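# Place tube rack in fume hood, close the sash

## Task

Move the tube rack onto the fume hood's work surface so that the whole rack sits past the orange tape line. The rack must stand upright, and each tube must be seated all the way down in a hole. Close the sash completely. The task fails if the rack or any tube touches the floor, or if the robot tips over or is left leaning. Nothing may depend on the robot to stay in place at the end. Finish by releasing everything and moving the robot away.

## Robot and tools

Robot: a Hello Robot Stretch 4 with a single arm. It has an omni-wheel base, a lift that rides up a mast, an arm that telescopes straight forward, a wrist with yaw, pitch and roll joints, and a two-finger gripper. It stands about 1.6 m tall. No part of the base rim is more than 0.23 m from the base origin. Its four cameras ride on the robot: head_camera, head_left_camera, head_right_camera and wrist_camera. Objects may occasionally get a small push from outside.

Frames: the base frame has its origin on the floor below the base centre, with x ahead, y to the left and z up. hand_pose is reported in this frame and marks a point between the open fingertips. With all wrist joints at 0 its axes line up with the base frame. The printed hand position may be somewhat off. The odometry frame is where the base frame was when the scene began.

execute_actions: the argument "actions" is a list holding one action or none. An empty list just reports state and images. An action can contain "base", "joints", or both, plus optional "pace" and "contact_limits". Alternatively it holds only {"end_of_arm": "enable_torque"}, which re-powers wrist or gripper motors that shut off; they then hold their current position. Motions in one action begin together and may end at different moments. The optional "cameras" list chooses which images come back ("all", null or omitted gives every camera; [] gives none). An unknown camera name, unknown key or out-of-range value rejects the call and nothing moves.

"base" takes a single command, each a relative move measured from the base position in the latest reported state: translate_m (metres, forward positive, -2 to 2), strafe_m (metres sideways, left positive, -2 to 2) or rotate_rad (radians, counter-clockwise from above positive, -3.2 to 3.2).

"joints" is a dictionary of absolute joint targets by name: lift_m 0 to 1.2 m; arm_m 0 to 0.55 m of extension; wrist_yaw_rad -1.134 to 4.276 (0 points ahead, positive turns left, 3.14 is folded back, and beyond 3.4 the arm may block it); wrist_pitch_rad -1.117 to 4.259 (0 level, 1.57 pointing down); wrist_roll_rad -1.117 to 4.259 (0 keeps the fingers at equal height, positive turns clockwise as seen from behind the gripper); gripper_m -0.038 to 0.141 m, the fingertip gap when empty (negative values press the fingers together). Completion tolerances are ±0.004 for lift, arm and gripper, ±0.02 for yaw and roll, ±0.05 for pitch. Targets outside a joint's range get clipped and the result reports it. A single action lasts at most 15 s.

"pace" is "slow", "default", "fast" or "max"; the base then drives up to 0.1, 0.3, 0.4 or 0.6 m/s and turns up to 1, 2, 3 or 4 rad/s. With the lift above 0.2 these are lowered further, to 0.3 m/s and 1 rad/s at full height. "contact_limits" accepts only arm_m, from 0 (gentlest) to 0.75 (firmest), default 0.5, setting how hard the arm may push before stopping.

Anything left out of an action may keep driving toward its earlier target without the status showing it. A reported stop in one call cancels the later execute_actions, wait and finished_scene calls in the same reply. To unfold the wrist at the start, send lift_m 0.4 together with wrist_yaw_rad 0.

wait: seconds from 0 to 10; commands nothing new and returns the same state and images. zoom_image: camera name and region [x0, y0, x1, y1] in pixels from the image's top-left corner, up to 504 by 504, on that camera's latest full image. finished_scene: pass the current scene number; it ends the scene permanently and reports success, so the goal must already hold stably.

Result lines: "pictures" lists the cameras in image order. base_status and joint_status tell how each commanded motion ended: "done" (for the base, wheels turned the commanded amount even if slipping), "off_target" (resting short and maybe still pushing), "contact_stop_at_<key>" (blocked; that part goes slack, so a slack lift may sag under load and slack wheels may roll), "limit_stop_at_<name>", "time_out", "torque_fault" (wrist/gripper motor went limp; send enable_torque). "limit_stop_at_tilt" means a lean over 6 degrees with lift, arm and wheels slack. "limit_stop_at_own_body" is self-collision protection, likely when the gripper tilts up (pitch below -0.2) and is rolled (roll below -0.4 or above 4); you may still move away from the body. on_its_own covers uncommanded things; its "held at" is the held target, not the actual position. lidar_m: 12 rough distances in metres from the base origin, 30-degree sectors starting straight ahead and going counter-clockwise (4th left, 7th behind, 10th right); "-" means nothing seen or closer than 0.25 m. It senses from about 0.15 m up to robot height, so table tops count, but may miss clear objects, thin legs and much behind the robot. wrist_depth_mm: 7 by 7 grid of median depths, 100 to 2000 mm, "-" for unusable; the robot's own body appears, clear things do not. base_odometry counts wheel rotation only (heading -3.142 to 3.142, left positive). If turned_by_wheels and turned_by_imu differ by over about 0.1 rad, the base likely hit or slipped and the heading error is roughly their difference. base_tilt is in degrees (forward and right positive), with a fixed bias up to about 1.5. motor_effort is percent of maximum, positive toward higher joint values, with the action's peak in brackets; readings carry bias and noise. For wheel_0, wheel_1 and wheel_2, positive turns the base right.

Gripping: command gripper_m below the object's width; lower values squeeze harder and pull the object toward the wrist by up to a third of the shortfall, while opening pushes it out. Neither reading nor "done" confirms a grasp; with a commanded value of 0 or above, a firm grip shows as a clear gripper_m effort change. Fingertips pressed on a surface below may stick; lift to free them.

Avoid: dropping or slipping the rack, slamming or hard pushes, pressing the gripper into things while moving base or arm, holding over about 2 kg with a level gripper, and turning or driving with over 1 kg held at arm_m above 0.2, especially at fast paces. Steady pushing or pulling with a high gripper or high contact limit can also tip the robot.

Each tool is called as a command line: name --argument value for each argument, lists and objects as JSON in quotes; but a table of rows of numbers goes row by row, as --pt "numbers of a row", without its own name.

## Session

execute_actions --actions '[]'

Scene clock: 0.00 s.
base_odometry: x=+0.000 y=+0.000 heading=+0.000 (m, m, rad; odometry frame)
turned_by_wheels: +0.000 (rad since the last result)
turned_by_imu: +0.000 (rad since the last result)
base_tilt: forward=+0.2 right=-0.3 (deg)
lidar_m: 1.79 1.64 1.10 0.96 1.00 1.30 1.70 1.74 2.01 1.85 1.87 2.80
base_status: not commanded
joint_positions: lift_m=+0.241 arm_m=+0.000 wrist_yaw_rad=+3.178 wrist_pitch_rad=+0.005 wrist_roll_rad=+0.018 gripper_m=+0.057
joint_status: not commanded
motor_effort: lift_m=+18 arm_m=+0 wrist_yaw_rad=+1 wrist_pitch_rad=-8 wrist_roll_rad=+0 gripper_m=-3 wheel_0=+0 wheel_1=+0 wheel_2=+0 (%)
hand_pose: x=-0.1205 y=+0.0770 z=+0.4173 quat_wxyz=(-0.018, -0.003, +0.009, +1.000) (m; base frame)
wrist_depth_mm: - 140 256 1921 - 1756 1281 / - 116 140 1863 1921 1708 1255 / - 118 144 1863 1863 1756 1229 / 120 138 188 1863 1921 1661 1255 / 1708 1756 - 1863 1921 1756 1229 / 1537 1708 211 1808 214 1576 1205 / 1060 1060 1138 156 1098 1205 1182
pictures: head_camera, head_left_camera, head_right_camera, wrist_camera
Images, in order (width x height): head_camera 420x560, head_left_camera 420x672, head_right_camera 420x672, wrist_camera 616x392.

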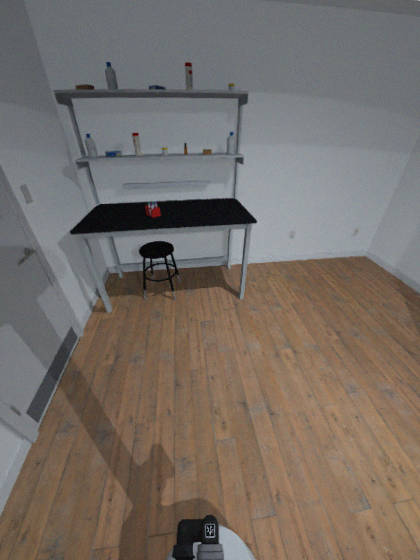

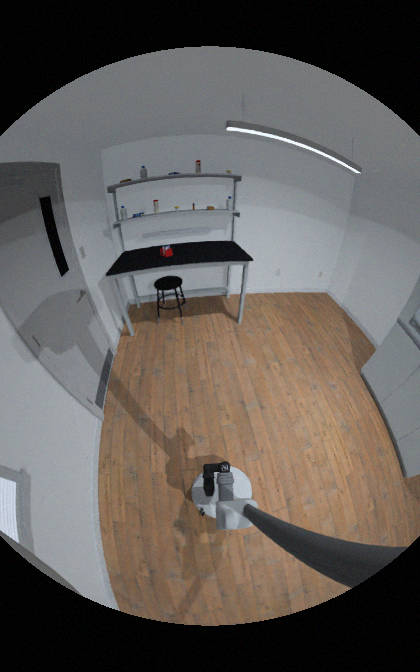

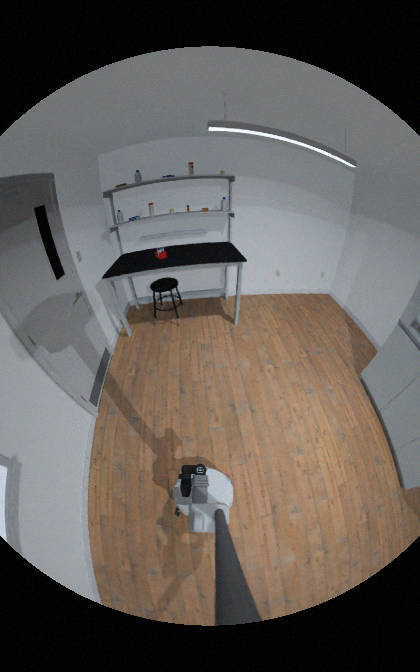

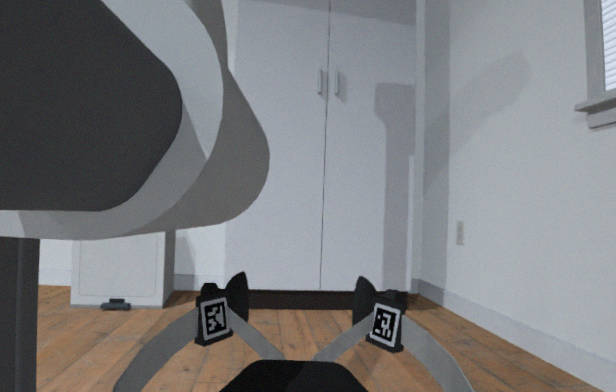

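execute_actions --actions '[{"base":{"rotate_rad":0.13},"joints":{"lift_m":0.6,"wrist_yaw_rad":0,"gripper_m":0.14,"wrist_pitch_rad":0.5}}]' --cameras '[]'

execute_actions --actions '[{"base":{"translate_m":0.9},"joints":{"lift_m":1.1}}]' --cameras '["head_camera","wrist_camera"]'

Scene clock: 2.70 s.
base_odometry: x=+0.000 y=+0.000 heading=+0.129 (m, m, rad; odometry frame)
turned_by_wheels: +0.129 (rad since the last result)
turned_by_imu: +0.130 (rad since the last result)
base_tilt: forward=+0.1 right=-0.3 (deg)
lidar_m: 1.77 1.42 1.07 0.99 1.04 1.47 1.69 1.77 1.93 1.85 1.94 1.88
base_status: done
joint_positions: lift_m=+0.600 arm_m=+0.000 wrist_yaw_rad=+0.001 wrist_pitch_rad=+0.502 wrist_roll_rad=+0.018 gripper_m=+0.140
joint_status: all done
motor_effort: lift_m=+22(24) arm_m=+0(0) wrist_yaw_rad=-1(7) wrist_pitch_rad=-7(8) wrist_roll_rad=+0(1) gripper_m=+2(2) wheel_0=-3(9) wheel_1=-3(7) wheel_2=-3(8) (%)
hand_pose: x=+0.4239 y=-0.0873 z=+0.6392 quat_wxyz=(+0.969, +0.009, +0.248, -0.002) (m; base frame)
wrist_depth_mm: 1499 - - - - - - / 1576 - - - - - - / 1661 - - - - - - / 1618 1808 1808 1808 1863 1808 1921 / 1336 1336 1397 1397 1397 1430 1464 / 1078 207 1098 1138 1138 1078 1182 / 917 904 960 150 960 960 991
pictures: none
No camera images: the call's "cameras" was empty. Leave "cameras" out to get every camera's image.

Scene clock: 7.20 s.
base_odometry: x=+0.892 y=+0.116 heading=+0.130 (m, m, rad; odometry frame)
turned_by_wheels: +0.000 (rad since the last result)
turned_by_imu: -0.004 (rad since the last result)
base_tilt: forward=+0.2 right=-0.2 (deg)
lidar_m: 0.88 0.92 1.04 0.99 1.06 1.40 2.61 2.70 1.97 1.89 2.37 0.93
base_status: done
joint_positions: lift_m=+1.100 arm_m=+0.000 wrist_yaw_rad=+0.000 wrist_pitch_rad=+0.502 wrist_roll_rad=+0.018 gripper_m=+0.140
joint_status: all done
motor_effort: lift_m=+21(20) arm_m=+0(0) wrist_yaw_rad=+0(0) wrist_pitch_rad=-7(7) wrist_roll_rad=+0(0) gripper_m=+0(1) wheel_0=+2(8) wheel_1=+3(8) wheel_2=-1(13) (%)
hand_pose: x=+0.4239 y=-0.0874 z=+1.1392 quat_wxyz=(+0.969, +0.009, +0.248, -0.002) (m; base frame)
wrist_depth_mm: 1366 1336 1366 1336 1397 1366 1336 / 1430 1397 1397 1464 1430 1397 1430 / 1138 1078 1182 1229 1281 1499 1537 / 809 831 854 866 878 904 1576 / 1537 1160 1182 1808 1661 866 1808 / 1576 207 1118 1708 1708 891 1921 / 1576 1499 1537 150 1576 1537 1661
pictures: head_camera, wrist_camera
Images, in order (width x height): head_camera 420x560, wrist_camera 616x392.

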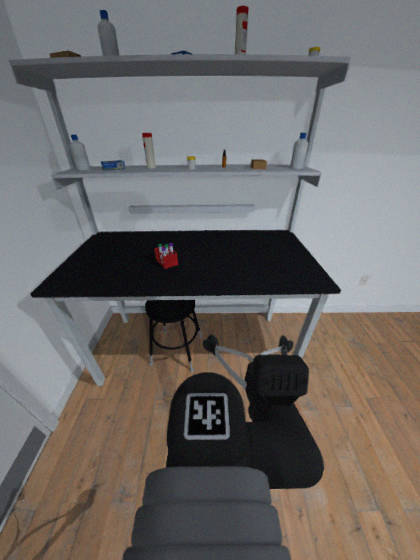

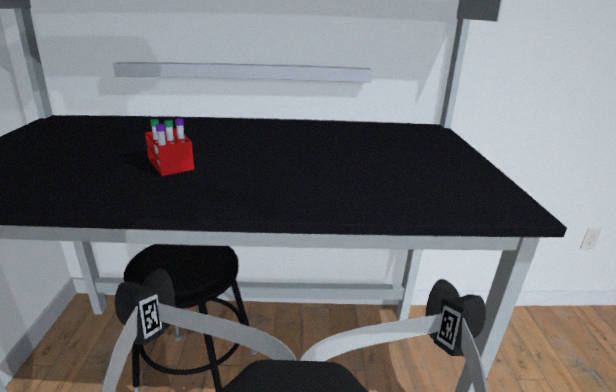

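execute_actions --actions '[{"base":{"strafe_m":0.3},"joints":{"lift_m":1.2}}]' --cameras '[]'

execute_actions --actions '[{"base":{"translate_m":0.4},"joints":{"wrist_pitch_rad":1.2,"arm_m":0.25}}]' --cameras '["wrist_camera","head_left_camera"]'

Scene clock: 9.90 s.
base_odometry: x=+0.854 y=+0.414 heading=+0.130 (m, m, rad; odometry frame)
turned_by_wheels: +0.000 (rad since the last result)
turned_by_imu: -0.001 (rad since the last result)
base_tilt: forward=+0.1 right=-0.3 (deg)
lidar_m: 0.87 0.92 0.74 0.69 0.71 1.04 2.60 2.72 2.27 2.20 1.31 0.92
base_status: done
joint_positions: lift_m=+1.200 arm_m=+0.000 wrist_yaw_rad=+0.000 wrist_pitch_rad=+0.502 wrist_roll_rad=+0.018 gripper_m=+0.140
joint_status: all done
motor_effort: lift_m=+21(21) arm_m=-1(0) wrist_yaw_rad=+2(1) wrist_pitch_rad=-7(7) wrist_roll_rad=+0(0) gripper_m=+1(2) wheel_0=-3(13) wheel_1=+2(12) wheel_2=+0(1) (%)
hand_pose: x=+0.4239 y=-0.0874 z=+1.2392 quat_wxyz=(+0.969, +0.009, +0.248, -0.002) (m; base frame)
wrist_depth_mm: 1118 1336 1336 1336 1336 1366 1098 / 1205 1397 1397 1397 1397 1397 1430 / 1205 1499 1537 1464 1499 1499 1537 / 1098 1060 1078 1025 1138 1118 1160 / 831 842 854 842 854 866 891 / 1042 207 1229 1229 878 878 1808 / 1060 1576 1661 150 1661 1661 1661
pictures: none
No camera images: the call's "cameras" was empty. Leave "cameras" out to get every camera's image.

Scene clock: 12.73 s.
base_odometry: x=+1.250 y=+0.466 heading=+0.130 (m, m, rad; odometry frame)
turned_by_wheels: +0.001 (rad since the last result)
turned_by_imu: -0.002 (rad since the last result)
base_tilt: forward=+0.2 right=-0.2 (deg)
lidar_m: 0.46 0.49 0.67 0.65 0.71 1.02 2.98 3.11 2.29 2.30 0.73 0.48
base_status: done
joint_positions: lift_m=+1.200 arm_m=+0.249 wrist_yaw_rad=+0.000 wrist_pitch_rad=+1.201 wrist_roll_rad=+0.018 gripper_m=+0.140
joint_status: all done
motor_effort: lift_m=+21(21) arm_m=+7(6) wrist_yaw_rad=+2(1) wrist_pitch_rad=-4(4) wrist_roll_rad=+0(0) gripper_m=+0(1) wheel_0=+4(6) wheel_1=+4(8) wheel_2=-1(11) (%)
hand_pose: x=+0.5240 y=-0.0874 z=+1.1090 quat_wxyz=(+0.825, +0.007, +0.565, -0.005) (m; base frame)
wrist_depth_mm: 564 569 574 580 574 580 585 / 521 525 512 452 535 535 544 / 488 492 488 459 500 500 504 / 459 459 459 462 466 466 469 / 427 430 436 439 439 439 439 / 402 208 410 410 413 404 415 / 1160 394 394 150 1205 397 1205
pictures: head_left_camera, wrist_camera
Images, in order (width x height): head_left_camera 420x672, wrist_camera 616x392.

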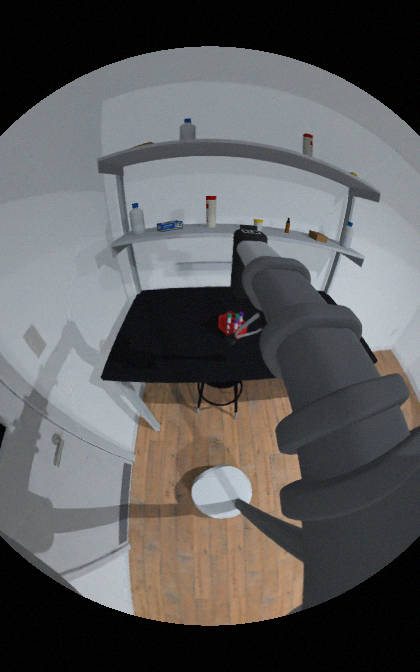

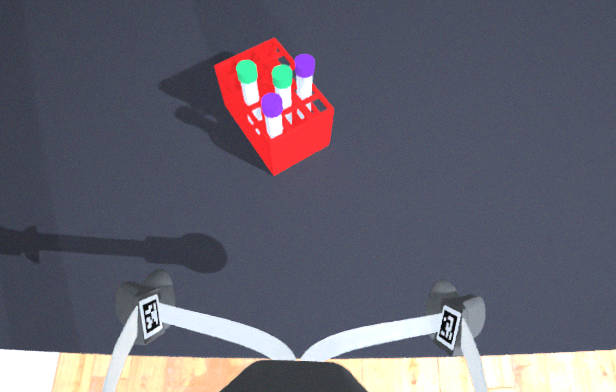

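execute_actions --actions '[{"base":{"strafe_m":-0.35},"joints":{"arm_m":0}}]' --cameras '[]'

execute_actions --actions '[{"base":{"translate_m":0.11},"joints":{"wrist_pitch_rad":0.6}}]' --cameras '[]'

execute_actions --actions '[{"base":{"rotate_rad":0.5}}]' --cameras '["wrist_camera","head_camera"]'

Scene clock: 15.73 s.
base_odometry: x=+1.295 y=+0.119 heading=+0.130 (m, m, rad; odometry frame)
turned_by_wheels: +0.000 (rad since the last result)
turned_by_imu: -0.001 (rad since the last result)
base_tilt: forward=+0.2 right=-0.3 (deg)
lidar_m: 0.47 0.51 0.69 0.99 1.09 1.53 3.02 2.58 1.94 2.32 0.73 0.51
base_status: done
joint_positions: lift_m=+1.200 arm_m=+0.001 wrist_yaw_rad=+0.000 wrist_pitch_rad=+1.201 wrist_roll_rad=+0.018 gripper_m=+0.140
joint_status: all done
motor_effort: lift_m=+21(21) arm_m=-7(9) wrist_yaw_rad=+1(0) wrist_pitch_rad=-4(4) wrist_roll_rad=+0(0) gripper_m=+1(0) wheel_0=+2(11) wheel_1=-4(11) wheel_2=+0(1) (%)
hand_pose: x=+0.2764 y=-0.0874 z=+1.1089 quat_wxyz=(+0.825, +0.007, +0.565, -0.005) (m; base frame)
wrist_depth_mm: 564 574 574 580 574 580 585 / 530 525 535 535 535 544 554 / 500 504 500 504 512 508 512 / 1464 1430 1464 1464 1464 1464 1430 / 1397 1366 1366 1366 1397 1366 1397 / 1281 207 1308 1308 1308 1281 1308 / 1255 1205 1255 150 1255 1229 1255
pictures: none
No camera images: the call's "cameras" was empty. Leave "cameras" out to get every camera's image.

Scene clock: 17.33 s.
base_odometry: x=+1.404 y=+0.133 heading=+0.130 (m, m, rad; odometry frame)
turned_by_wheels: +0.000 (rad since the last result)
turned_by_imu: -0.001 (rad since the last result)
base_tilt: forward=+0.3 right=-0.3 (deg)
lidar_m: 0.38 0.38 0.54 0.98 1.09 1.54 3.15 2.58 1.97 2.69 0.56 0.40
base_status: done
joint_positions: lift_m=+1.200 arm_m=+0.001 wrist_yaw_rad=+0.000 wrist_pitch_rad=+0.602 wrist_roll_rad=+0.018 gripper_m=+0.140
joint_status: all done
motor_effort: lift_m=+21(21) arm_m=-6(7) wrist_yaw_rad=+1(1) wrist_pitch_rad=-8(12) wrist_roll_rad=+0(0) gripper_m=+0(1) wheel_0=+3(3) wheel_1=+4(9) wheel_2=-2(10) (%)
hand_pose: x=+0.4099 y=-0.0874 z=+1.2145 quat_wxyz=(+0.955, +0.008, +0.297, -0.003) (m; base frame)
wrist_depth_mm: 878 854 878 866 866 878 741 / 917 891 917 904 960 931 946 / 991 1008 1008 1042 1025 1008 1008 / 854 866 866 891 904 946 1098 / 609 707 715 723 732 741 1205 / 535 207 603 609 609 580 621 / 504 504 521 150 530 525 539
pictures: none
No camera images: the call's "cameras" was empty. Leave "cameras" out to get every camera's image.

Scene clock: 19.03 s.
base_odometry: x=+1.404 y=+0.133 heading=+0.629 (m, m, rad; odometry frame)
turned_by_wheels: +0.499 (rad since the last result)
turned_by_imu: +0.503 (rad since the last result)
base_tilt: forward=+0.2 right=-0.4 (deg)
lidar_m: 0.39 0.54 0.98 1.08 1.50 3.10 3.67 1.98 2.58 0.58 0.38 0.38
base_status: done
joint_positions: lift_m=+1.200 arm_m=+0.001 wrist_yaw_rad=+0.000 wrist_pitch_rad=+0.602 wrist_roll_rad=+0.018 gripper_m=+0.140
joint_status: not commanded
motor_effort: lift_m=+21(21) arm_m=-7(7) wrist_yaw_rad=+1(0) wrist_pitch_rad=-8(8) wrist_roll_rad=+0(0) gripper_m=+1(1) wheel_0=-5(7) wheel_1=-4(7) wheel_2=-3(9) (%)
hand_pose: x=+0.4099 y=-0.0874 z=+1.2145 quat_wxyz=(+0.955, +0.008, +0.297, -0.003) (m; base frame)
wrist_depth_mm: 917 1098 1098 991 891 788 723 / 960 1182 1205 1008 917 842 759 / 976 1138 1138 1118 991 831 759 / 866 878 878 904 917 904 854 / 691 707 715 676 732 750 741 / 591 206 597 585 621 574 621 / 699 508 517 150 530 525 535
pictures: head_camera, wrist_camera
Images, in order (width x height): head_camera 420x560, wrist_camera 616x392.

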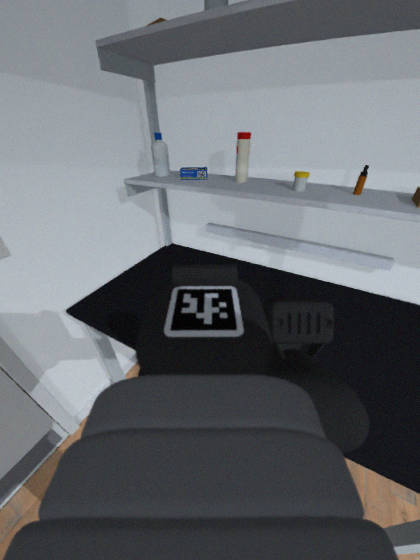

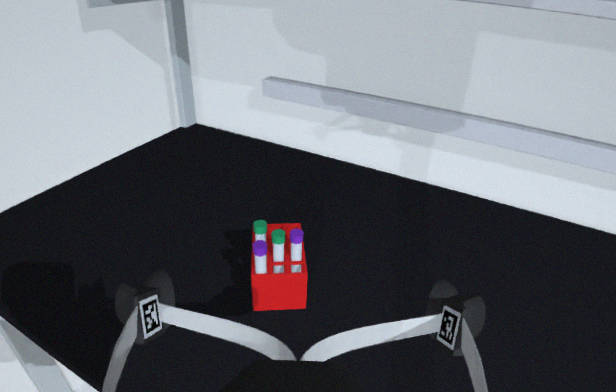

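execute_actions --actions '[{"base":{"strafe_m":0.02},"joints":{"lift_m":0.85,"wrist_pitch_rad":0.0}}]' --cameras '["wrist_camera"]'

zoom_image --camera "wrist_camera" --region '[230,200,370,340]'

Scene clock: 21.80 s.
base_odometry: x=+1.393 y=+0.149 heading=+0.629 (m, m, rad; odometry frame)
turned_by_wheels: +0.000 (rad since the last result)
turned_by_imu: -0.001 (rad since the last result)
base_tilt: forward=+0.0 right=-0.3 (deg)
lidar_m: 0.40 0.55 0.98 1.05 1.48 3.09 2.68 2.00 2.54 0.58 0.41 0.37
base_status: done
joint_positions: lift_m=+0.850 arm_m=+0.001 wrist_yaw_rad=+0.000 wrist_pitch_rad=+0.003 wrist_roll_rad=+0.018 gripper_m=+0.140
joint_status: all done
motor_effort: lift_m=+14(17) arm_m=-7(7) wrist_yaw_rad=+1(1) wrist_pitch_rad=-9(14) wrist_roll_rad=+0(0) gripper_m=+2(1) wheel_0=-4(12) wheel_1=+2(11) wheel_2=+0(1) (%)
hand_pose: x=+0.4606 y=-0.0874 z=+1.0278 quat_wxyz=(+1.000, +0.009, +0.001, +0.000) (m; base frame)
wrist_depth_mm: 931 1182 1281 1098 960 603 554 / 960 1060 917 831 798 768 750 / 960 1118 1205 1098 976 866 809 / 960 1205 1205 1060 946 842 778 / 946 1138 1182 1042 960 866 788 / 580 207 621 433 676 554 691 / 387 384 407 150 421 424 439
pictures: wrist_camera
Images, in order (width x height): wrist_camera 616x392.

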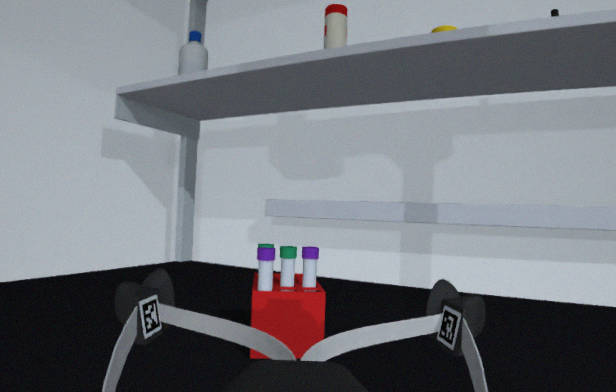

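Region (230, 200, 370, 340) of wrist_camera's 616x392 image, scaled by 3.600.

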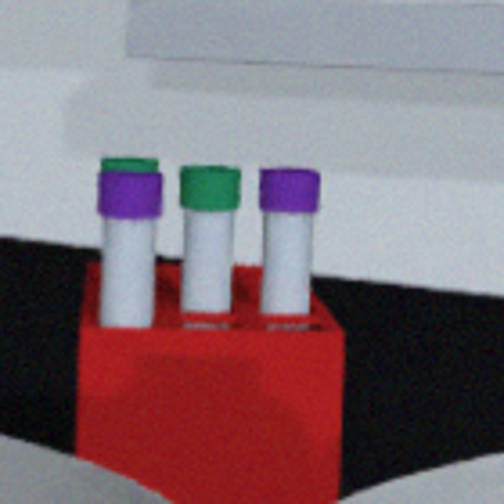

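execute_actions --actions '[{"base":{"strafe_m":0.008},"joints":{"lift_m":0.815,"wrist_pitch_rad":0.15},"pace":"slow"}]' --cameras '[]'

execute_actions --actions '[{"joints":{"arm_m":0.26},"pace":"slow","contact_limits":{"arm_m":0.2}}]' --cameras '["wrist_camera"]'

Scene clock: 23.43 s.
base_odometry: x=+1.388 y=+0.155 heading=+0.629 (m, m, rad; odometry frame)
turned_by_wheels: +0.000 (rad since the last result)
turned_by_imu: +0.000 (rad since the last result)
base_tilt: forward=+0.1 right=-0.3 (deg)
lidar_m: 0.45 0.55 0.97 1.05 1.46 3.09 2.68 2.02 2.54 0.59 0.42 0.38
base_status: done
joint_positions: lift_m=+0.815 arm_m=+0.001 wrist_yaw_rad=+0.000 wrist_pitch_rad=+0.152 wrist_roll_rad=+0.018 gripper_m=+0.140
joint_status: all done
motor_effort: lift_m=+14(14) arm_m=-7(7) wrist_yaw_rad=+1(3) wrist_pitch_rad=-6(7) wrist_roll_rad=+0(0) gripper_m=+1(1) wheel_0=-3(9) wheel_1=+6(7) wheel_2=+0(0) (%)
hand_pose: x=+0.4573 y=-0.0874 z=+0.9499 quat_wxyz=(+0.997, +0.009, +0.076, -0.001) (m; base frame)
wrist_depth_mm: 917 991 960 960 917 831 778 / 917 1138 1160 1060 946 831 778 / 917 1138 1182 1025 931 842 768 / 891 991 1025 430 946 866 809 / 427 445 462 433 500 512 525 / 282 207 298 306 310 272 315 / 347 225 219 150 224 226 233
pictures: none
No camera images: the call's "cameras" was empty. Leave "cameras" out to get every camera's image.

Scene clock: 27.30 s.
base_odometry: x=+1.388 y=+0.155 heading=+0.629 (m, m, rad; odometry frame)
turned_by_wheels: +0.000 (rad since the last result)
turned_by_imu: -0.001 (rad since the last result)
base_tilt: forward=+0.1 right=-0.3 (deg)
lidar_m: 0.46 0.55 0.96 1.06 1.46 3.09 2.67 1.99 2.54 0.58 0.41 0.38
base_status: not commanded
joint_positions: lift_m=+0.815 arm_m=+0.259 wrist_yaw_rad=+0.000 wrist_pitch_rad=+0.152 wrist_roll_rad=+0.018 gripper_m=+0.140
joint_status: all done
motor_effort: lift_m=+14(13) arm_m=+7(3) wrist_yaw_rad=+1(2) wrist_pitch_rad=-7(7) wrist_roll_rad=+0(1) gripper_m=+0(1) wheel_0=-4(4) wheel_1=+6(6) wheel_2=+0(0) (%)
contact_limits: arm_m 0.2
hand_pose: x=+0.7148 y=-0.0874 z=+0.9499 quat_wxyz=(+0.997, +0.009, +0.076, -0.001) (m; base frame)
wrist_depth_mm: 809 891 904 798 715 634 591 / 820 946 917 809 723 654 603 / 831 946 931 715 668 597 539 / 798 904 683 212 723 668 609 / 421 439 183 179 439 504 512 / 276 206 179 181 188 270 312 / 208 208 181 150 211 223 230
pictures: wrist_camera
Images, in order (width x height): wrist_camera 616x392.

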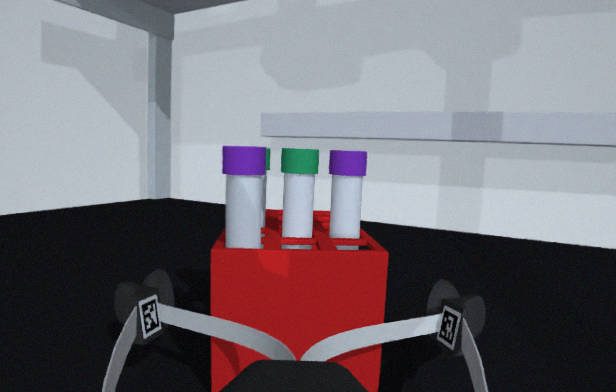

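execute_actions --actions '[{"joints":{"arm_m":0.275,"lift_m":0.808},"pace":"slow","contact_limits":{"arm_m":0.2}}]' --cameras '[]'

execute_actions --actions '[{"joints":{"gripper_m":0.03}}]' --cameras '[]'

execute_actions --actions '[{"joints":{"lift_m":0.88},"pace":"slow"}]' --cameras '["wrist_camera"]'

Scene clock: 28.63 s.
base_odometry: x=+1.388 y=+0.155 heading=+0.629 (m, m, rad; odometry frame)
turned_by_wheels: +0.000 (rad since the last result)
turned_by_imu: +0.000 (rad since the last result)
base_tilt: forward=+0.1 right=-0.3 (deg)
lidar_m: 0.43 0.55 0.98 1.07 1.46 3.10 2.68 2.00 2.54 0.58 0.41 0.38
base_status: not commanded
joint_positions: lift_m=+0.808 arm_m=+0.274 wrist_yaw_rad=+0.000 wrist_pitch_rad=+0.152 wrist_roll_rad=+0.018 gripper_m=+0.140
joint_status: all done
motor_effort: lift_m=+14(13) arm_m=+7(4) wrist_yaw_rad=+1(1) wrist_pitch_rad=-7(7) wrist_roll_rad=+0(0) gripper_m=+0(1) wheel_0=-4(4) wheel_1=+6(6) wheel_2=+0(0) (%)
contact_limits: arm_m 0.2
hand_pose: x=+0.7298 y=-0.0874 z=+0.9429 quat_wxyz=(+0.997, +0.009, +0.076, -0.001) (m; base frame)
wrist_depth_mm: 809 891 891 778 699 634 585 / 820 960 904 788 723 627 580 / 820 976 917 683 647 621 574 / 778 917 634 206 707 654 597 / 394 410 178 174 377 477 488 / 258 206 176 177 188 253 293 / 196 196 180 150 197 209 215
pictures: none
No camera images: the call's "cameras" was empty. Leave "cameras" out to get every camera's image.

Scene clock: 30.73 s.
base_odometry: x=+1.388 y=+0.155 heading=+0.629 (m, m, rad; odometry frame)
turned_by_wheels: +0.000 (rad since the last result)
turned_by_imu: -0.001 (rad since the last result)
base_tilt: forward=+0.2 right=-0.3 (deg)
lidar_m: 0.44 0.55 0.97 1.05 1.47 3.08 2.68 1.99 2.53 0.57 0.40 0.39
base_status: not commanded
joint_positions: lift_m=+0.808 arm_m=+0.274 wrist_yaw_rad=+0.000 wrist_pitch_rad=+0.152 wrist_roll_rad=+0.018 gripper_m=+0.031
joint_status: all done
motor_effort: lift_m=+13(13) arm_m=+7(8) wrist_yaw_rad=+1(2) wrist_pitch_rad=-8(10) wrist_roll_rad=+0(0) gripper_m=-27(29) wheel_0=-3(4) wheel_1=+6(6) wheel_2=+0(0) (%)
hand_pose: x=+0.7298 y=-0.0874 z=+0.9428 quat_wxyz=(+0.997, +0.009, +0.076, -0.001) (m; base frame)
wrist_depth_mm: 809 891 878 778 699 627 585 / 809 960 904 788 707 634 569 / 809 960 931 224 654 627 574 / 768 917 640 204 715 654 591 / 397 415 171 171 173 473 492 / 260 267 172 173 180 291 294 / 196 171 174 175 177 198 216
pictures: none
No camera images: the call's "cameras" was empty. Leave "cameras" out to get every camera's image.

Scene clock: 32.23 s.
base_odometry: x=+1.388 y=+0.155 heading=+0.629 (m, m, rad; odometry frame)
turned_by_wheels: +0.000 (rad since the last result)
turned_by_imu: +0.000 (rad since the last result)
base_tilt: forward=+0.1 right=-0.3 (deg)
lidar_m: 0.42 0.56 0.97 1.05 1.48 3.08 2.69 1.99 2.53 0.59 0.41 0.38
base_status: not commanded
joint_positions: lift_m=+0.880 arm_m=+0.274 wrist_yaw_rad=+0.000 wrist_pitch_rad=+0.153 wrist_roll_rad=+0.018 gripper_m=+0.031
joint_status: all done
motor_effort: lift_m=+22(21) arm_m=+7(7) wrist_yaw_rad=-1(0) wrist_pitch_rad=-10(11) wrist_roll_rad=+0(1) gripper_m=-29(27) wheel_0=-4(3) wheel_1=+6(6) wheel_2=+0(0) (%)
hand_pose: x=+0.7297 y=-0.0874 z=+1.0138 quat_wxyz=(+0.997, +0.009, +0.077, -0.001) (m; base frame)
wrist_depth_mm: 759 768 854 759 699 627 585 / 809 946 904 788 699 640 585 / 798 976 917 207 683 627 585 / 831 991 917 208 707 640 585 / 634 668 172 172 174 654 603 / 421 430 173 173 179 469 477 / 317 171 174 174 178 322 349
pictures: wrist_camera
Images, in order (width x height): wrist_camera 616x392.

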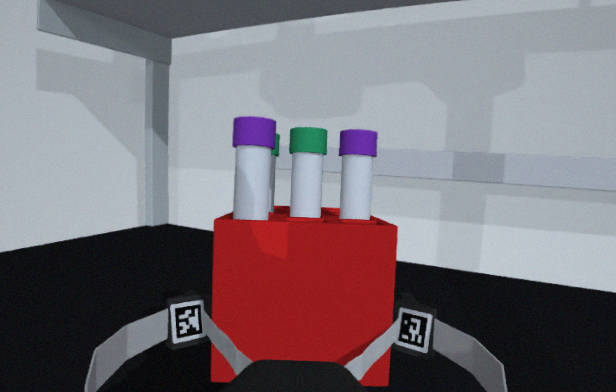

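execute_actions --actions '[{"base":{"translate_m":-0.4},"joints":{"arm_m":0.0,"lift_m":0.93},"pace":"slow"}]' --cameras '[]'

execute_actions --actions '[{"base":{"rotate_rad":-1.95},"pace":"slow"}]'

Scene clock: 37.90 s.
base_odometry: x=+1.065 y=-0.080 heading=+0.629 (m, m, rad; odometry frame)
turned_by_wheels: +0.000 (rad since the last result)
turned_by_imu: +0.000 (rad since the last result)
base_tilt: forward=+0.3 right=-0.2 (deg)
lidar_m: 0.42 1.02 1.21 1.24 1.71 2.75 2.39 1.74 1.71 2.24 0.79 0.47
base_status: done
joint_positions: lift_m=+0.930 arm_m=+0.001 wrist_yaw_rad=+0.000 wrist_pitch_rad=+0.153 wrist_roll_rad=+0.018 gripper_m=+0.031
joint_status: all done
motor_effort: lift_m=+22(24) arm_m=-7(8) wrist_yaw_rad=+1(0) wrist_pitch_rad=-11(10) wrist_roll_rad=+0(0) gripper_m=-29(26) wheel_0=-5(7) wheel_1=-6(10) wheel_2=+5(9) (%)
hand_pose: x=+0.4573 y=-0.0874 z=+1.0638 quat_wxyz=(+0.997, +0.009, +0.077, -0.001) (m; base frame)
wrist_depth_mm: 1118 1336 1576 1430 1281 1182 1042 / 1098 1336 1430 1366 1229 1118 946 / 1118 1366 1618 207 1308 1182 1078 / 1138 1366 1618 207 1281 1160 1098 / 1060 854 172 173 174 976 991 / 1118 866 173 173 179 603 603 / 1042 171 174 174 177 452 455
pictures: none
No camera images: the call's "cameras" was empty. Leave "cameras" out to get every camera's image.

Scene clock: 41.13 s.
base_odometry: x=+1.065 y=-0.080 heading=-1.320 (m, m, rad; odometry frame)
turned_by_wheels: -1.949 (rad since the last result)
turned_by_imu: -1.968 (rad since the last result)
base_tilt: forward=+0.2 right=-0.2 (deg)
lidar_m: 0.40 1.97 0.74 0.73 0.81 1.23 1.22 1.34 2.04 2.77 2.11 0.46
base_status: done
joint_positions: lift_m=+0.930 arm_m=+0.001 wrist_yaw_rad=+0.000 wrist_pitch_rad=+0.153 wrist_roll_rad=+0.018 gripper_m=+0.031
joint_status: not commanded
motor_effort: lift_m=+22(22) arm_m=-7(7) wrist_yaw_rad=+1(0) wrist_pitch_rad=-11(11) wrist_roll_rad=+0(0) gripper_m=-27(28) wheel_0=+4(6) wheel_1=+5(8) wheel_2=+5(9) (%)
hand_pose: x=+0.4573 y=-0.0874 z=+1.0638 quat_wxyz=(+0.997, +0.009, +0.077, -0.001) (m; base frame)
wrist_depth_mm: - - - - - 1921 1921 / - - - - - 1983 1863 / - - - 208 1661 1983 1983 / - - - 206 1430 1576 1921 / - - 172 172 174 1397 1397 / - - 172 173 180 1464 1366 / 1921 171 173 174 178 1397 1397
pictures: head_camera, head_left_camera, head_right_camera, wrist_camera
Images, in order (width x height): head_camera 420x560, head_left_camera 420x672, head_right_camera 420x672, wrist_camera 616x392.

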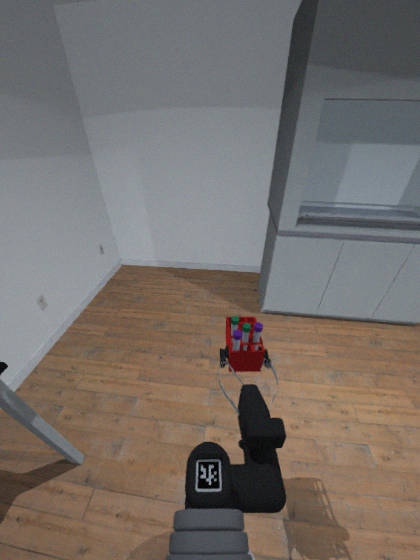

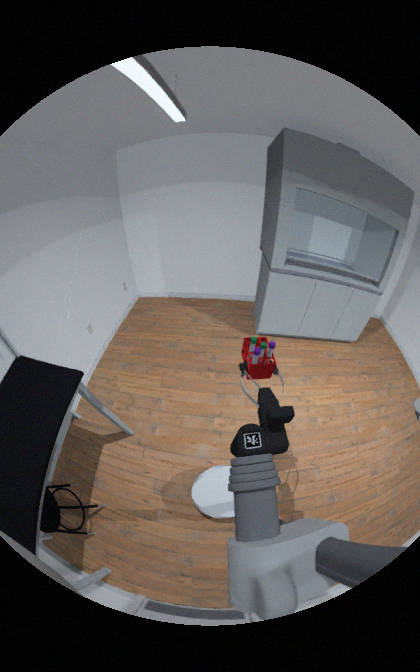

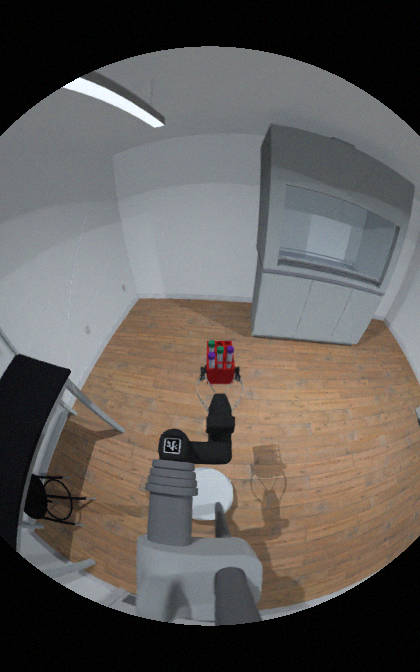

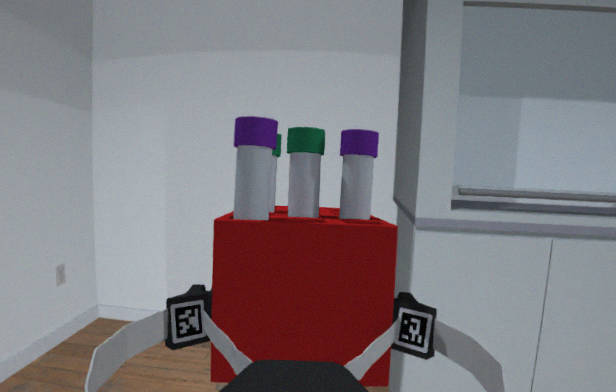

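execute_actions --actions '[{"base":{"rotate_rad":1.48},"pace":"slow"}]' --cameras '[]'

execute_actions --actions '[{"base":{"translate_m":0.33},"joints":{"arm_m":0.2},"pace":"slow"}]' --cameras '["wrist_camera","head_camera"]'

Scene clock: 44.73 s.
base_odometry: x=+1.065 y=-0.080 heading=+0.159 (m, m, rad; odometry frame)
turned_by_wheels: +1.479 (rad since the last result)
turned_by_imu: +1.492 (rad since the last result)
base_tilt: forward=+0.2 right=-0.3 (deg)
lidar_m: 0.42 0.78 1.10 1.21 1.26 1.76 2.75 2.27 1.73 1.71 2.11 0.47
base_status: done
joint_positions: lift_m=+0.930 arm_m=+0.001 wrist_yaw_rad=+0.000 wrist_pitch_rad=+0.153 wrist_roll_rad=+0.018 gripper_m=+0.031
joint_status: not commanded
motor_effort: lift_m=+22(23) arm_m=-7(7) wrist_yaw_rad=+1(1) wrist_pitch_rad=-11(11) wrist_roll_rad=+0(0) gripper_m=-27(28) wheel_0=-4(6) wheel_1=-4(10) wheel_2=-4(7) (%)
hand_pose: x=+0.4573 y=-0.0874 z=+1.0638 quat_wxyz=(+0.997, +0.009, +0.077, -0.001) (m; base frame)
wrist_depth_mm: 1281 1281 1308 1255 1255 1281 1255 / 1229 1205 1160 1281 1098 1281 1308 / 1308 1308 1308 229 1281 1308 1308 / 1336 1308 1255 205 1336 1336 1308 / 820 866 172 173 174 1308 1336 / 569 549 173 174 179 609 1366 / 976 171 173 174 178 580 1366
pictures: none
No camera images: the call's "cameras" was empty. Leave "cameras" out to get every camera's image.

Scene clock: 49.30 s.
base_odometry: x=+1.391 y=-0.028 heading=+0.159 (m, m, rad; odometry frame)
turned_by_wheels: +0.000 (rad since the last result)
turned_by_imu: -0.002 (rad since the last result)
base_tilt: forward=+0.1 right=-0.4 (deg)
lidar_m: 0.41 0.42 0.59 1.15 1.26 1.82 3.08 2.30 1.83 2.54 0.60 0.45
base_status: done
joint_positions: lift_m=+0.930 arm_m=+0.199 wrist_yaw_rad=+0.000 wrist_pitch_rad=+0.153 wrist_roll_rad=+0.018 gripper_m=+0.031
joint_status: all done
motor_effort: lift_m=+22(22) arm_m=+7(8) wrist_yaw_rad=+1(1) wrist_pitch_rad=-11(11) wrist_roll_rad=+0(0) gripper_m=-26(28) wheel_0=+3(4) wheel_1=+4(8) wheel_2=-4(7) (%)
hand_pose: x=+0.6547 y=-0.0874 z=+1.0638 quat_wxyz=(+0.997, +0.009, +0.077, -0.001) (m; base frame)
wrist_depth_mm: 668 676 647 627 615 580 508 / 778 768 768 768 768 759 768 / 798 788 778 227 778 778 778 / 809 788 715 206 788 788 778 / 809 809 172 173 174 788 809 / 530 544 173 174 179 603 798 / 402 171 174 174 178 410 459
pictures: head_camera, wrist_camera
Images, in order (width x height): head_camera 420x560, wrist_camera 616x392.

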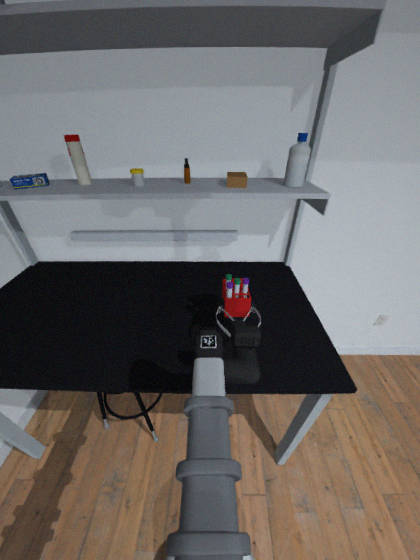

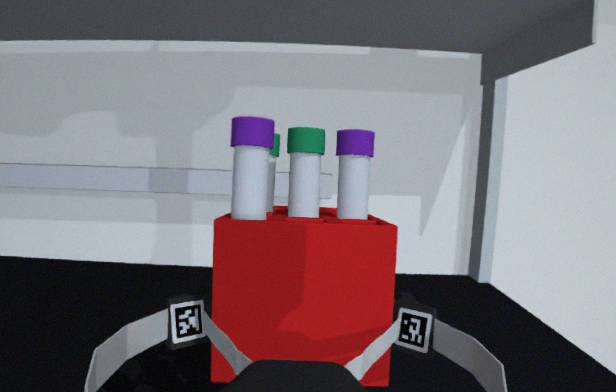

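Well over the table. Set down (lifted from 0.808).

execute_actions --actions '[{"joints":{"lift_m":0.812},"pace":"slow"}]' --cameras '[]'

execute_actions --actions '[{"joints":{"gripper_m":0.14},"pace":"slow"}]' --cameras '["wrist_camera"]'

execute_actions --actions '[{"joints":{"arm_m":0.0}}]' --cameras '["wrist_camera"]'

execute_actions --actions '[{"base":{"translate_m":-0.45},"joints":{"gripper_m":0.0,"lift_m":0.9,"wrist_pitch_rad":0}}]' --cameras '[]'

execute_actions --actions '[{"base":{"rotate_rad":-1.58}}]' --cameras '[]'

execute_actions --actions '[{"base":{"strafe_m":-0.6}}]' --cameras '["head_camera","wrist_camera"]'

Scene clock: 51.63 s.
base_odometry: x=+1.391 y=-0.028 heading=+0.159 (m, m, rad; odometry frame)
turned_by_wheels: +0.000 (rad since the last result)
turned_by_imu: -0.001 (rad since the last result)
base_tilt: forward=+0.2 right=-0.1 (deg)
lidar_m: 0.42 0.42 0.58 1.15 1.26 1.81 3.10 2.31 1.81 2.53 0.59 0.44
base_status: not commanded
joint_positions: lift_m=+0.812 arm_m=+0.199 wrist_yaw_rad=+0.000 wrist_pitch_rad=+0.153 wrist_roll_rad=+0.018 gripper_m=+0.031
joint_status: all done
motor_effort: lift_m=+14(20) arm_m=+7(7) wrist_yaw_rad=+2(2) wrist_pitch_rad=-10(11) wrist_roll_rad=+0(0) gripper_m=-27(26) wheel_0=+3(3) wheel_1=+4(4) wheel_2=-4(5) (%)
hand_pose: x=+0.6548 y=-0.0874 z=+0.9465 quat_wxyz=(+0.997, +0.009, +0.077, -0.001) (m; base frame)
wrist_depth_mm: 759 768 759 750 750 750 750 / 778 778 759 759 768 768 759 / 768 788 707 227 778 778 768 / 788 798 654 206 778 788 798 / 404 427 171 173 174 484 569 / 268 274 173 173 180 301 304 / 203 171 174 174 177 205 223
pictures: none
No camera images: the call's "cameras" was empty. Leave "cameras" out to get every camera's image.

Scene clock: 56.37 s.
base_odometry: x=+1.391 y=-0.028 heading=+0.159 (m, m, rad; odometry frame)
turned_by_wheels: +0.000 (rad since the last result)
turned_by_imu: -0.001 (rad since the last result)
base_tilt: forward=+0.2 right=-0.2 (deg)
lidar_m: 0.42 0.44 0.60 1.16 1.27 1.80 3.10 2.31 1.82 2.53 0.60 0.46
base_status: not commanded
joint_positions: lift_m=+0.812 arm_m=+0.199 wrist_yaw_rad=+0.000 wrist_pitch_rad=+0.153 wrist_roll_rad=+0.018 gripper_m=+0.140
joint_status: all done
motor_effort: lift_m=+14(14) arm_m=+7(7) wrist_yaw_rad=+1(1) wrist_pitch_rad=-9(11) wrist_roll_rad=+0(0) gripper_m=+0(28) wheel_0=+3(3) wheel_1=+4(4) wheel_2=-4(5) (%)
hand_pose: x=+0.6548 y=-0.0874 z=+0.9467 quat_wxyz=(+0.997, +0.009, +0.076, -0.001) (m; base frame)
wrist_depth_mm: 768 759 759 750 741 750 750 / 759 778 768 759 768 759 759 / 778 788 707 707 788 768 768 / 788 788 798 241 798 778 778 / 407 430 189 186 430 492 574 / 270 206 186 188 190 262 304 / 204 204 191 150 206 217 224
pictures: wrist_camera
Images, in order (width x height): wrist_camera 616x392.

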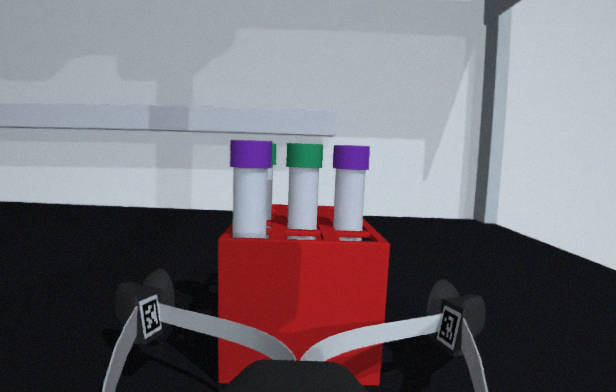

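Scene clock: 58.07 s.
base_odometry: x=+1.391 y=-0.028 heading=+0.159 (m, m, rad; odometry frame)
turned_by_wheels: +0.000 (rad since the last result)
turned_by_imu: +0.000 (rad since the last result)
base_tilt: forward=+0.1 right=-0.3 (deg)
lidar_m: 0.41 0.44 0.59 1.16 1.26 1.80 3.10 2.30 1.82 2.53 0.60 0.44
base_status: not commanded
joint_positions: lift_m=+0.812 arm_m=+0.001 wrist_yaw_rad=+0.000 wrist_pitch_rad=+0.152 wrist_roll_rad=+0.018 gripper_m=+0.140
joint_status: all done
motor_effort: lift_m=+14(14) arm_m=-7(8) wrist_yaw_rad=+0(1) wrist_pitch_rad=-7(9) wrist_roll_rad=+0(0) gripper_m=+1(0) wheel_0=+3(3) wheel_1=+4(4) wheel_2=-4(5) (%)
hand_pose: x=+0.4573 y=-0.0874 z=+0.9468 quat_wxyz=(+0.997, +0.009, +0.076, -0.001) (m; base frame)
wrist_depth_mm: 960 946 946 960 931 946 931 / 976 976 960 976 960 946 976 / 991 976 976 891 991 946 976 / 891 960 976 392 976 991 991 / 413 436 449 384 484 496 1008 / 273 207 290 298 301 266 309 / 206 206 212 150 220 220 227
pictures: wrist_camera
Images, in order (width x height): wrist_camera 616x392.

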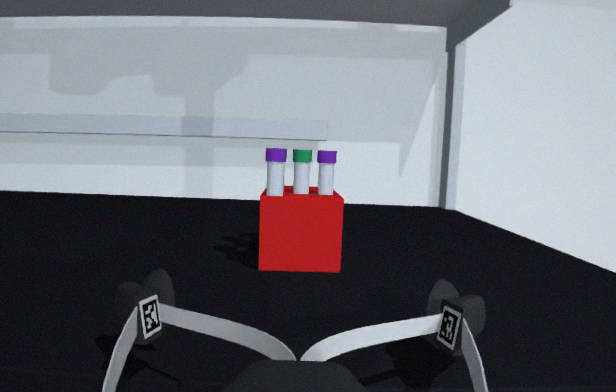

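Scene clock: 61.07 s.
base_odometry: x=+0.946 y=-0.099 heading=+0.159 (m, m, rad; odometry frame)
turned_by_wheels: -0.001 (rad since the last result)
turned_by_imu: +0.000 (rad since the last result)
base_tilt: forward=+0.1 right=-0.2 (deg)
lidar_m: 0.86 0.89 1.25 1.21 1.29 1.77 2.64 2.27 1.73 1.66 2.30 0.90
base_status: done
joint_positions: lift_m=+0.900 arm_m=+0.001 wrist_yaw_rad=+0.000 wrist_pitch_rad=+0.003 wrist_roll_rad=+0.018 gripper_m=+0.000
joint_status: all done
motor_effort: lift_m=+21(25) arm_m=-7(7) wrist_yaw_rad=+1(1) wrist_pitch_rad=-8(12) wrist_roll_rad=+0(0) gripper_m=-7(6) wheel_0=-3(9) wheel_1=-4(9) wheel_2=+0(12) (%)
hand_pose: x=+0.4607 y=-0.0874 z=+1.0772 quat_wxyz=(+1.000, +0.009, +0.001, +0.000) (m; base frame)
wrist_depth_mm: 1499 1499 1464 1397 1464 1464 1464 / 1499 1499 1464 1464 1464 1464 1464 / 1464 1464 1464 1464 1464 1464 1430 / 1464 1464 1499 1464 1464 1430 1464 / 1430 1464 1499 1430 1464 1397 1464 / 750 788 820 203 878 1464 1464 / 661 634 640 173 176 668 1397
pictures: none
No camera images: the call's "cameras" was empty. Leave "cameras" out to get every camera's image.

Scene clock: 63.17 s.
base_odometry: x=+0.946 y=-0.099 heading=-1.421 (m, m, rad; odometry frame)
turned_by_wheels: -1.579 (rad since the last result)
turned_by_imu: -1.594 (rad since the last result)
base_tilt: forward=+0.3 right=-0.3 (deg)
lidar_m: 1.67 2.33 0.89 0.86 0.90 1.24 1.22 1.30 1.84 2.64 2.27 1.71
base_status: done
joint_positions: lift_m=+0.900 arm_m=+0.001 wrist_yaw_rad=+0.000 wrist_pitch_rad=+0.002 wrist_roll_rad=+0.018 gripper_m=+0.000
joint_status: not commanded
motor_effort: lift_m=+20(21) arm_m=-7(7) wrist_yaw_rad=+1(0) wrist_pitch_rad=-9(9) wrist_roll_rad=+1(0) gripper_m=-6(7) wheel_0=+3(8) wheel_1=+3(12) wheel_2=+2(10) (%)
hand_pose: x=+0.4607 y=-0.0874 z=+1.0774 quat_wxyz=(+1.000, +0.009, +0.001, +0.000) (m; base frame)
wrist_depth_mm: - - - - 1499 1464 1499 / - - - - - - - / - - - - - - - / - - - - - - - / - - - - 1464 1464 1499 / - - - 204 1464 1464 1430 / - - - 174 176 1430 1397
pictures: none
No camera images: the call's "cameras" was empty. Leave "cameras" out to get every camera's image.

Scene clock: 66.50 s.
base_odometry: x=+0.353 y=-0.188 heading=-1.421 (m, m, rad; odometry frame)
turned_by_wheels: +0.000 (rad since the last result)
turned_by_imu: +0.000 (rad since the last result)
base_tilt: forward=+0.2 right=-0.3 (deg)
lidar_m: 1.63 2.58 1.53 1.47 1.51 1.28 1.25 1.28 1.83 2.02 2.58 1.69
base_status: done
joint_positions: lift_m=+0.900 arm_m=+0.001 wrist_yaw_rad=+0.000 wrist_pitch_rad=+0.002 wrist_roll_rad=+0.018 gripper_m=+0.000
joint_status: not commanded
motor_effort: lift_m=+20(20) arm_m=-7(7) wrist_yaw_rad=+0(2) wrist_pitch_rad=-8(8) wrist_roll_rad=+0(0) gripper_m=-8(7) wheel_0=+3(10) wheel_1=-4(14) wheel_2=+0(1) (%)
hand_pose: x=+0.4607 y=-0.0874 z=+1.0774 quat_wxyz=(+1.000, +0.009, +0.001, +0.000) (m; base frame)
wrist_depth_mm: - - 1499 1499 1430 1397 1464 / - - 1661 - - 1863 1464 / - - 1618 - - 1983 1499 / - - 1576 - - 1983 1464 / - - 1430 1430 1397 1464 1397 / - - 1430 204 1397 1430 1397 / - - 1397 173 176 1397 1366
pictures: head_camera, wrist_camera
Images, in order (width x height): head_camera 420x560, wrist_camera 616x392.

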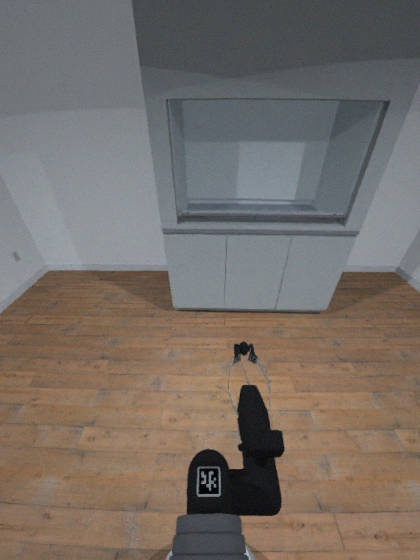

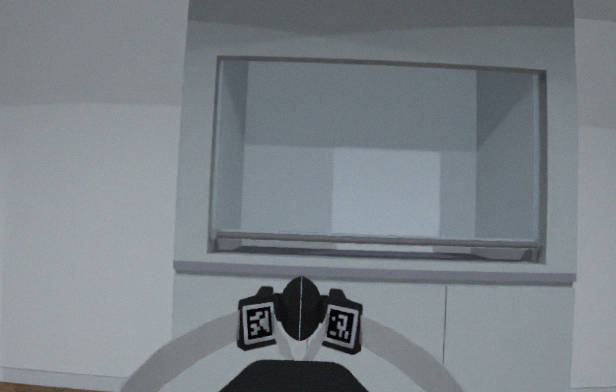

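execute_actions --actions '[{"base":{"strafe_m":-0.25},"joints":{"lift_m":0.82}}]' --cameras '[]'

execute_actions --actions '[{"base":{"translate_m":1.02}}]' --cameras '["head_camera","wrist_camera"]'

Scene clock: 68.83 s.
base_odometry: x=+0.106 y=-0.226 heading=-1.421 (m, m, rad; odometry frame)
turned_by_wheels: +0.000 (rad since the last result)
turned_by_imu: +0.000 (rad since the last result)
base_tilt: forward=+0.2 right=-0.3 (deg)
lidar_m: 1.62 1.72 2.58 1.70 1.72 1.30 1.24 1.30 1.84 1.78 1.81 1.68
base_status: done
joint_positions: lift_m=+0.820 arm_m=+0.001 wrist_yaw_rad=+0.000 wrist_pitch_rad=+0.002 wrist_roll_rad=+0.018 gripper_m=+0.000
joint_status: all done
motor_effort: lift_m=+14(19) arm_m=-7(7) wrist_yaw_rad=+1(1) wrist_pitch_rad=-8(8) wrist_roll_rad=+0(0) gripper_m=-6(6) wheel_0=+2(7) wheel_1=-3(13) wheel_2=+0(3) (%)
hand_pose: x=+0.4607 y=-0.0874 z=+0.9978 quat_wxyz=(+1.000, +0.009, +0.001, +0.000) (m; base frame)
wrist_depth_mm: - 1499 1464 1464 1430 1430 - / - 1537 - - - 1537 - / - 1537 - - - 1576 - / - 1537 - - - 1464 - / - 1397 1464 1430 1397 1397 - / - 1430 1430 203 1430 1366 - / - 1430 1430 173 176 1366 -
pictures: none
No camera images: the call's "cameras" was empty. Leave "cameras" out to get every camera's image.

Scene clock: 73.73 s.
base_odometry: x=+0.259 y=-1.234 heading=-1.420 (m, m, rad; odometry frame)
turned_by_wheels: +0.001 (rad since the last result)
turned_by_imu: -0.005 (rad since the last result)
base_tilt: forward=+0.2 right=-0.4 (deg)
lidar_m: 0.59 0.63 2.11 2.42 1.81 2.32 2.26 2.40 1.82 1.90 0.84 0.61
base_status: done
joint_positions: lift_m=+0.820 arm_m=+0.001 wrist_yaw_rad=+0.000 wrist_pitch_rad=+0.002 wrist_roll_rad=+0.018 gripper_m=+0.000
joint_status: not commanded
motor_effort: lift_m=+14(15) arm_m=-7(7) wrist_yaw_rad=+1(0) wrist_pitch_rad=-9(9) wrist_roll_rad=+0(0) gripper_m=-7(6) wheel_0=+4(8) wheel_1=+5(7) wheel_2=+0(13) (%)
hand_pose: x=+0.4607 y=-0.0874 z=+0.9978 quat_wxyz=(+1.000, +0.009, +0.001, +0.000) (m; base frame)
wrist_depth_mm: 842 1042 1042 1078 1060 1060 1008 / 831 1042 1042 1060 1060 1060 1008 / 831 1060 1042 1060 1025 1025 1025 / 759 1060 1060 1042 1042 1060 1025 / 640 788 535 741 778 809 436 / 382 382 384 203 379 379 377 / 392 379 379 173 176 377 379
pictures: head_camera, wrist_camera
Images, in order (width x height): head_camera 420x560, wrist_camera 616x392.

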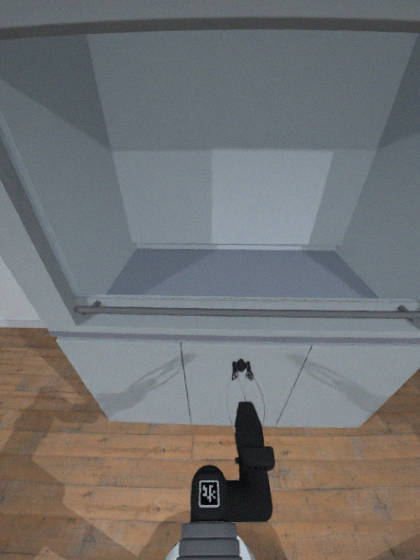

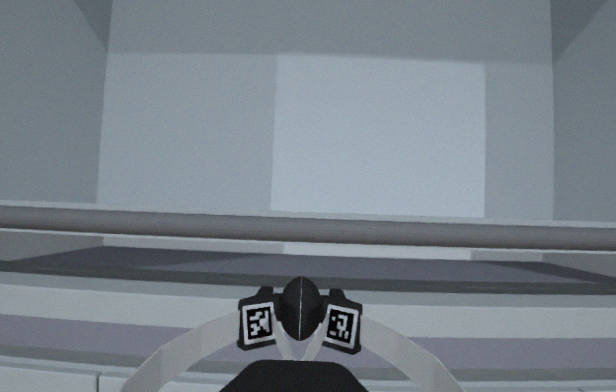

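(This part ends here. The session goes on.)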